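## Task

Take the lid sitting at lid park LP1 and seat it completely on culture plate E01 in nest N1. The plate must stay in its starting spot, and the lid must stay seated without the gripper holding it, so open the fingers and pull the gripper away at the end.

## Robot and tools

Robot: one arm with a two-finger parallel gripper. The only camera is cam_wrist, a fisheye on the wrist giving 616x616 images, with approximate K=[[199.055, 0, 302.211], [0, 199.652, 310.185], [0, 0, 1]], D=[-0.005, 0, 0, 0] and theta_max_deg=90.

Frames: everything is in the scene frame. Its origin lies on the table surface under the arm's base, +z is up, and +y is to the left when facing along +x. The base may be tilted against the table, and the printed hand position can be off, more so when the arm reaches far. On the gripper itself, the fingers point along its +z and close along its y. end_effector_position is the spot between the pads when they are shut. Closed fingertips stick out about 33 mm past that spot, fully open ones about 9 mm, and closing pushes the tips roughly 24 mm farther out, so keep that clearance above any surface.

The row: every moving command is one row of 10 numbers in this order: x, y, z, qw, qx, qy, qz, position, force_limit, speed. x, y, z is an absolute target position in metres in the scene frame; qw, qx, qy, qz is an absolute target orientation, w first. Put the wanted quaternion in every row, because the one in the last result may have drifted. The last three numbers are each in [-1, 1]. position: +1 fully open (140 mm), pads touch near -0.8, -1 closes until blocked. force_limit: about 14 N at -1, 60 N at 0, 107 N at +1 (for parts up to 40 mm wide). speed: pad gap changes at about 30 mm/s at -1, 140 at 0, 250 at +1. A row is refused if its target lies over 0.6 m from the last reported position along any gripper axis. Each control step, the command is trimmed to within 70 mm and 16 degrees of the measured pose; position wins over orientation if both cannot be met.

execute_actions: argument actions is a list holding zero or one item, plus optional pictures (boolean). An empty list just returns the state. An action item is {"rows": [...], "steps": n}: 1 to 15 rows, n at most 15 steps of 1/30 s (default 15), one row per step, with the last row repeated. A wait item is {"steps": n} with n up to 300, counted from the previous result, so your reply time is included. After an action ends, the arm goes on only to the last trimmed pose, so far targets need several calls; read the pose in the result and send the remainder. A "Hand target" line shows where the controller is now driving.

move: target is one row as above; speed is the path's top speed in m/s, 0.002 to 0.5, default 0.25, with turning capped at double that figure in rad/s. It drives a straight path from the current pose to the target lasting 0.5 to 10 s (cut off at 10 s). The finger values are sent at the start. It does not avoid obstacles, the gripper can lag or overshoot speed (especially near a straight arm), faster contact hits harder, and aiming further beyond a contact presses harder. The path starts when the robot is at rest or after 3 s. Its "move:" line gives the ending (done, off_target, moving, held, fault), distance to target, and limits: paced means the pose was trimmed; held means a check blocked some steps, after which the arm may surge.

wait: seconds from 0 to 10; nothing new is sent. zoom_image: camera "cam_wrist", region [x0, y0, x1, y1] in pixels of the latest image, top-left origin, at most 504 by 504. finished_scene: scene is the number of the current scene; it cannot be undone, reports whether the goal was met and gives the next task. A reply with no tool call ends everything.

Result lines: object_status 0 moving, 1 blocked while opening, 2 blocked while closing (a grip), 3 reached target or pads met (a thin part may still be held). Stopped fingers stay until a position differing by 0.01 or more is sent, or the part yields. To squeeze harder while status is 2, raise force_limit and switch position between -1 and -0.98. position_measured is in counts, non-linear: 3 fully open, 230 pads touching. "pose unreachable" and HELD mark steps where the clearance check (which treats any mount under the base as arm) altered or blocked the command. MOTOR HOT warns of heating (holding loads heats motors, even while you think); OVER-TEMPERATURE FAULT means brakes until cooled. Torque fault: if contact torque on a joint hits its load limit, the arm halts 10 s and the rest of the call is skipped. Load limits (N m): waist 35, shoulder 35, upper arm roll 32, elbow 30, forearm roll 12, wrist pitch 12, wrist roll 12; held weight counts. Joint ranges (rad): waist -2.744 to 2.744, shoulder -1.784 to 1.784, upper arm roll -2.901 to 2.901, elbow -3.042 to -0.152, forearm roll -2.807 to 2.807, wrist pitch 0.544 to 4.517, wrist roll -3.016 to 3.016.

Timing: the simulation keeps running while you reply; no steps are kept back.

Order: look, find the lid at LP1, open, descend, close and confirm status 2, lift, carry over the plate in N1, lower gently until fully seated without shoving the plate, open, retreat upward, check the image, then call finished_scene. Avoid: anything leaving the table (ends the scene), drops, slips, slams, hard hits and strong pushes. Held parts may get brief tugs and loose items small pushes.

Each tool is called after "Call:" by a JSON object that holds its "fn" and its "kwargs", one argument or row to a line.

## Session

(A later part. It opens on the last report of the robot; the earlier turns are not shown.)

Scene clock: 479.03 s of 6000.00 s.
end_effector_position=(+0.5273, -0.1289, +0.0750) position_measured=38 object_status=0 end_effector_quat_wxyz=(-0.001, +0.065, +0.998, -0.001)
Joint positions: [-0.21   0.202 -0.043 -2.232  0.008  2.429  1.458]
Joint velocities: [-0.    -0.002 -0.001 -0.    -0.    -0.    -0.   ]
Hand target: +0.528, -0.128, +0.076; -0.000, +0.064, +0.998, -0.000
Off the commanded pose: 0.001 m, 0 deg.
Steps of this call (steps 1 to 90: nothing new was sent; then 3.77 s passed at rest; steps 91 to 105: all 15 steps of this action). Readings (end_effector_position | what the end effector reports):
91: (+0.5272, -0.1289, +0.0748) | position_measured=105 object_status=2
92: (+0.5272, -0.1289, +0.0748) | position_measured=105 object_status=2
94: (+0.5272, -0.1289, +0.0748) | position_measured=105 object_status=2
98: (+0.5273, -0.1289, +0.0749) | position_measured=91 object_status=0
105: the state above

Released. Now I'll lift straight up and move clear.

Call:
{"fn": "move", "kwargs": {
  "target": [0.5278, -0.1277, 0.16, 0, 0.0637, 0.998, 0, 1, 0, 0],
  "speed": 0.15
}}

Scene clock: 481.33 s of 6000.00 s.
end_effector_position=(+0.5291, -0.1282, +0.1609) position_measured=3 object_status=3 end_effector_quat_wxyz=(+0.003, +0.064, +0.998, +0.001)
Joint positions: [-0.21   0.063 -0.043 -2.167  0.005  2.232  1.458]
Joint velocities: [ 0.     0.001  0.001  0.002 -0.001 -0.01   0.001]
Hand target: +0.528, -0.128, +0.161; -0.000, +0.063, +0.998, -0.000
Off the commanded pose: 0.002 m, 0 deg.
move: done

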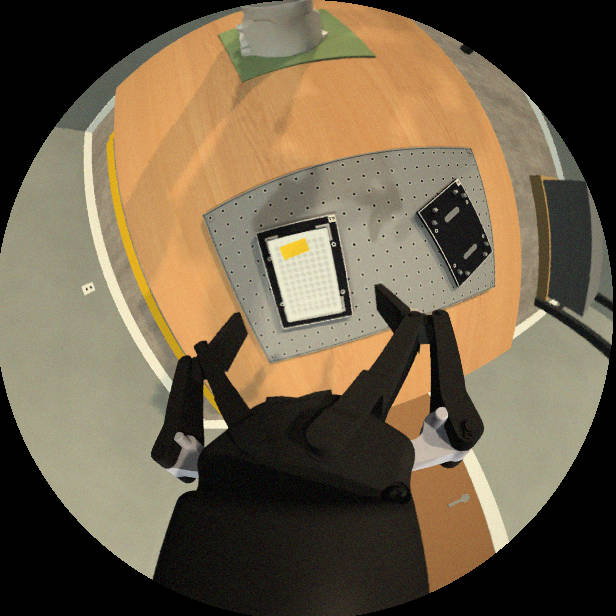

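Call:
{"fn": "zoom_image", "kwargs": {
  "camera": "cam_wrist",
  "region": [240, 200, 380, 340]
}}

Region (240, 200, 380, 340) of cam_wrist's 616x616 image, scaled by 3.600, with more detail than that image has.

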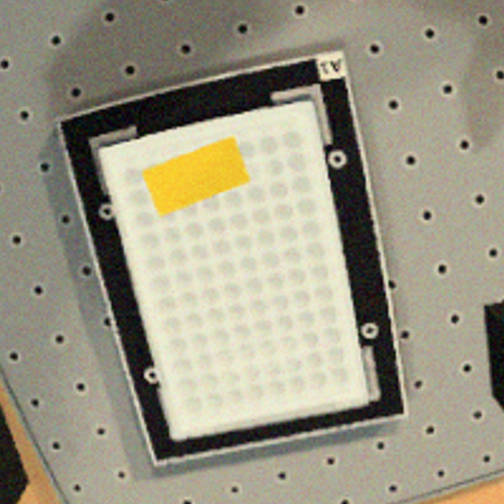

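From above, the lid's outline matches the plate's edges. The plate is still centred in the nest, and the gripper is open and about 10 cm above it. I'm ending scene 1.

Call:
{"fn": "finished_scene", "kwargs": {
  "scene": 1
}}

The scene is finished: the task was done.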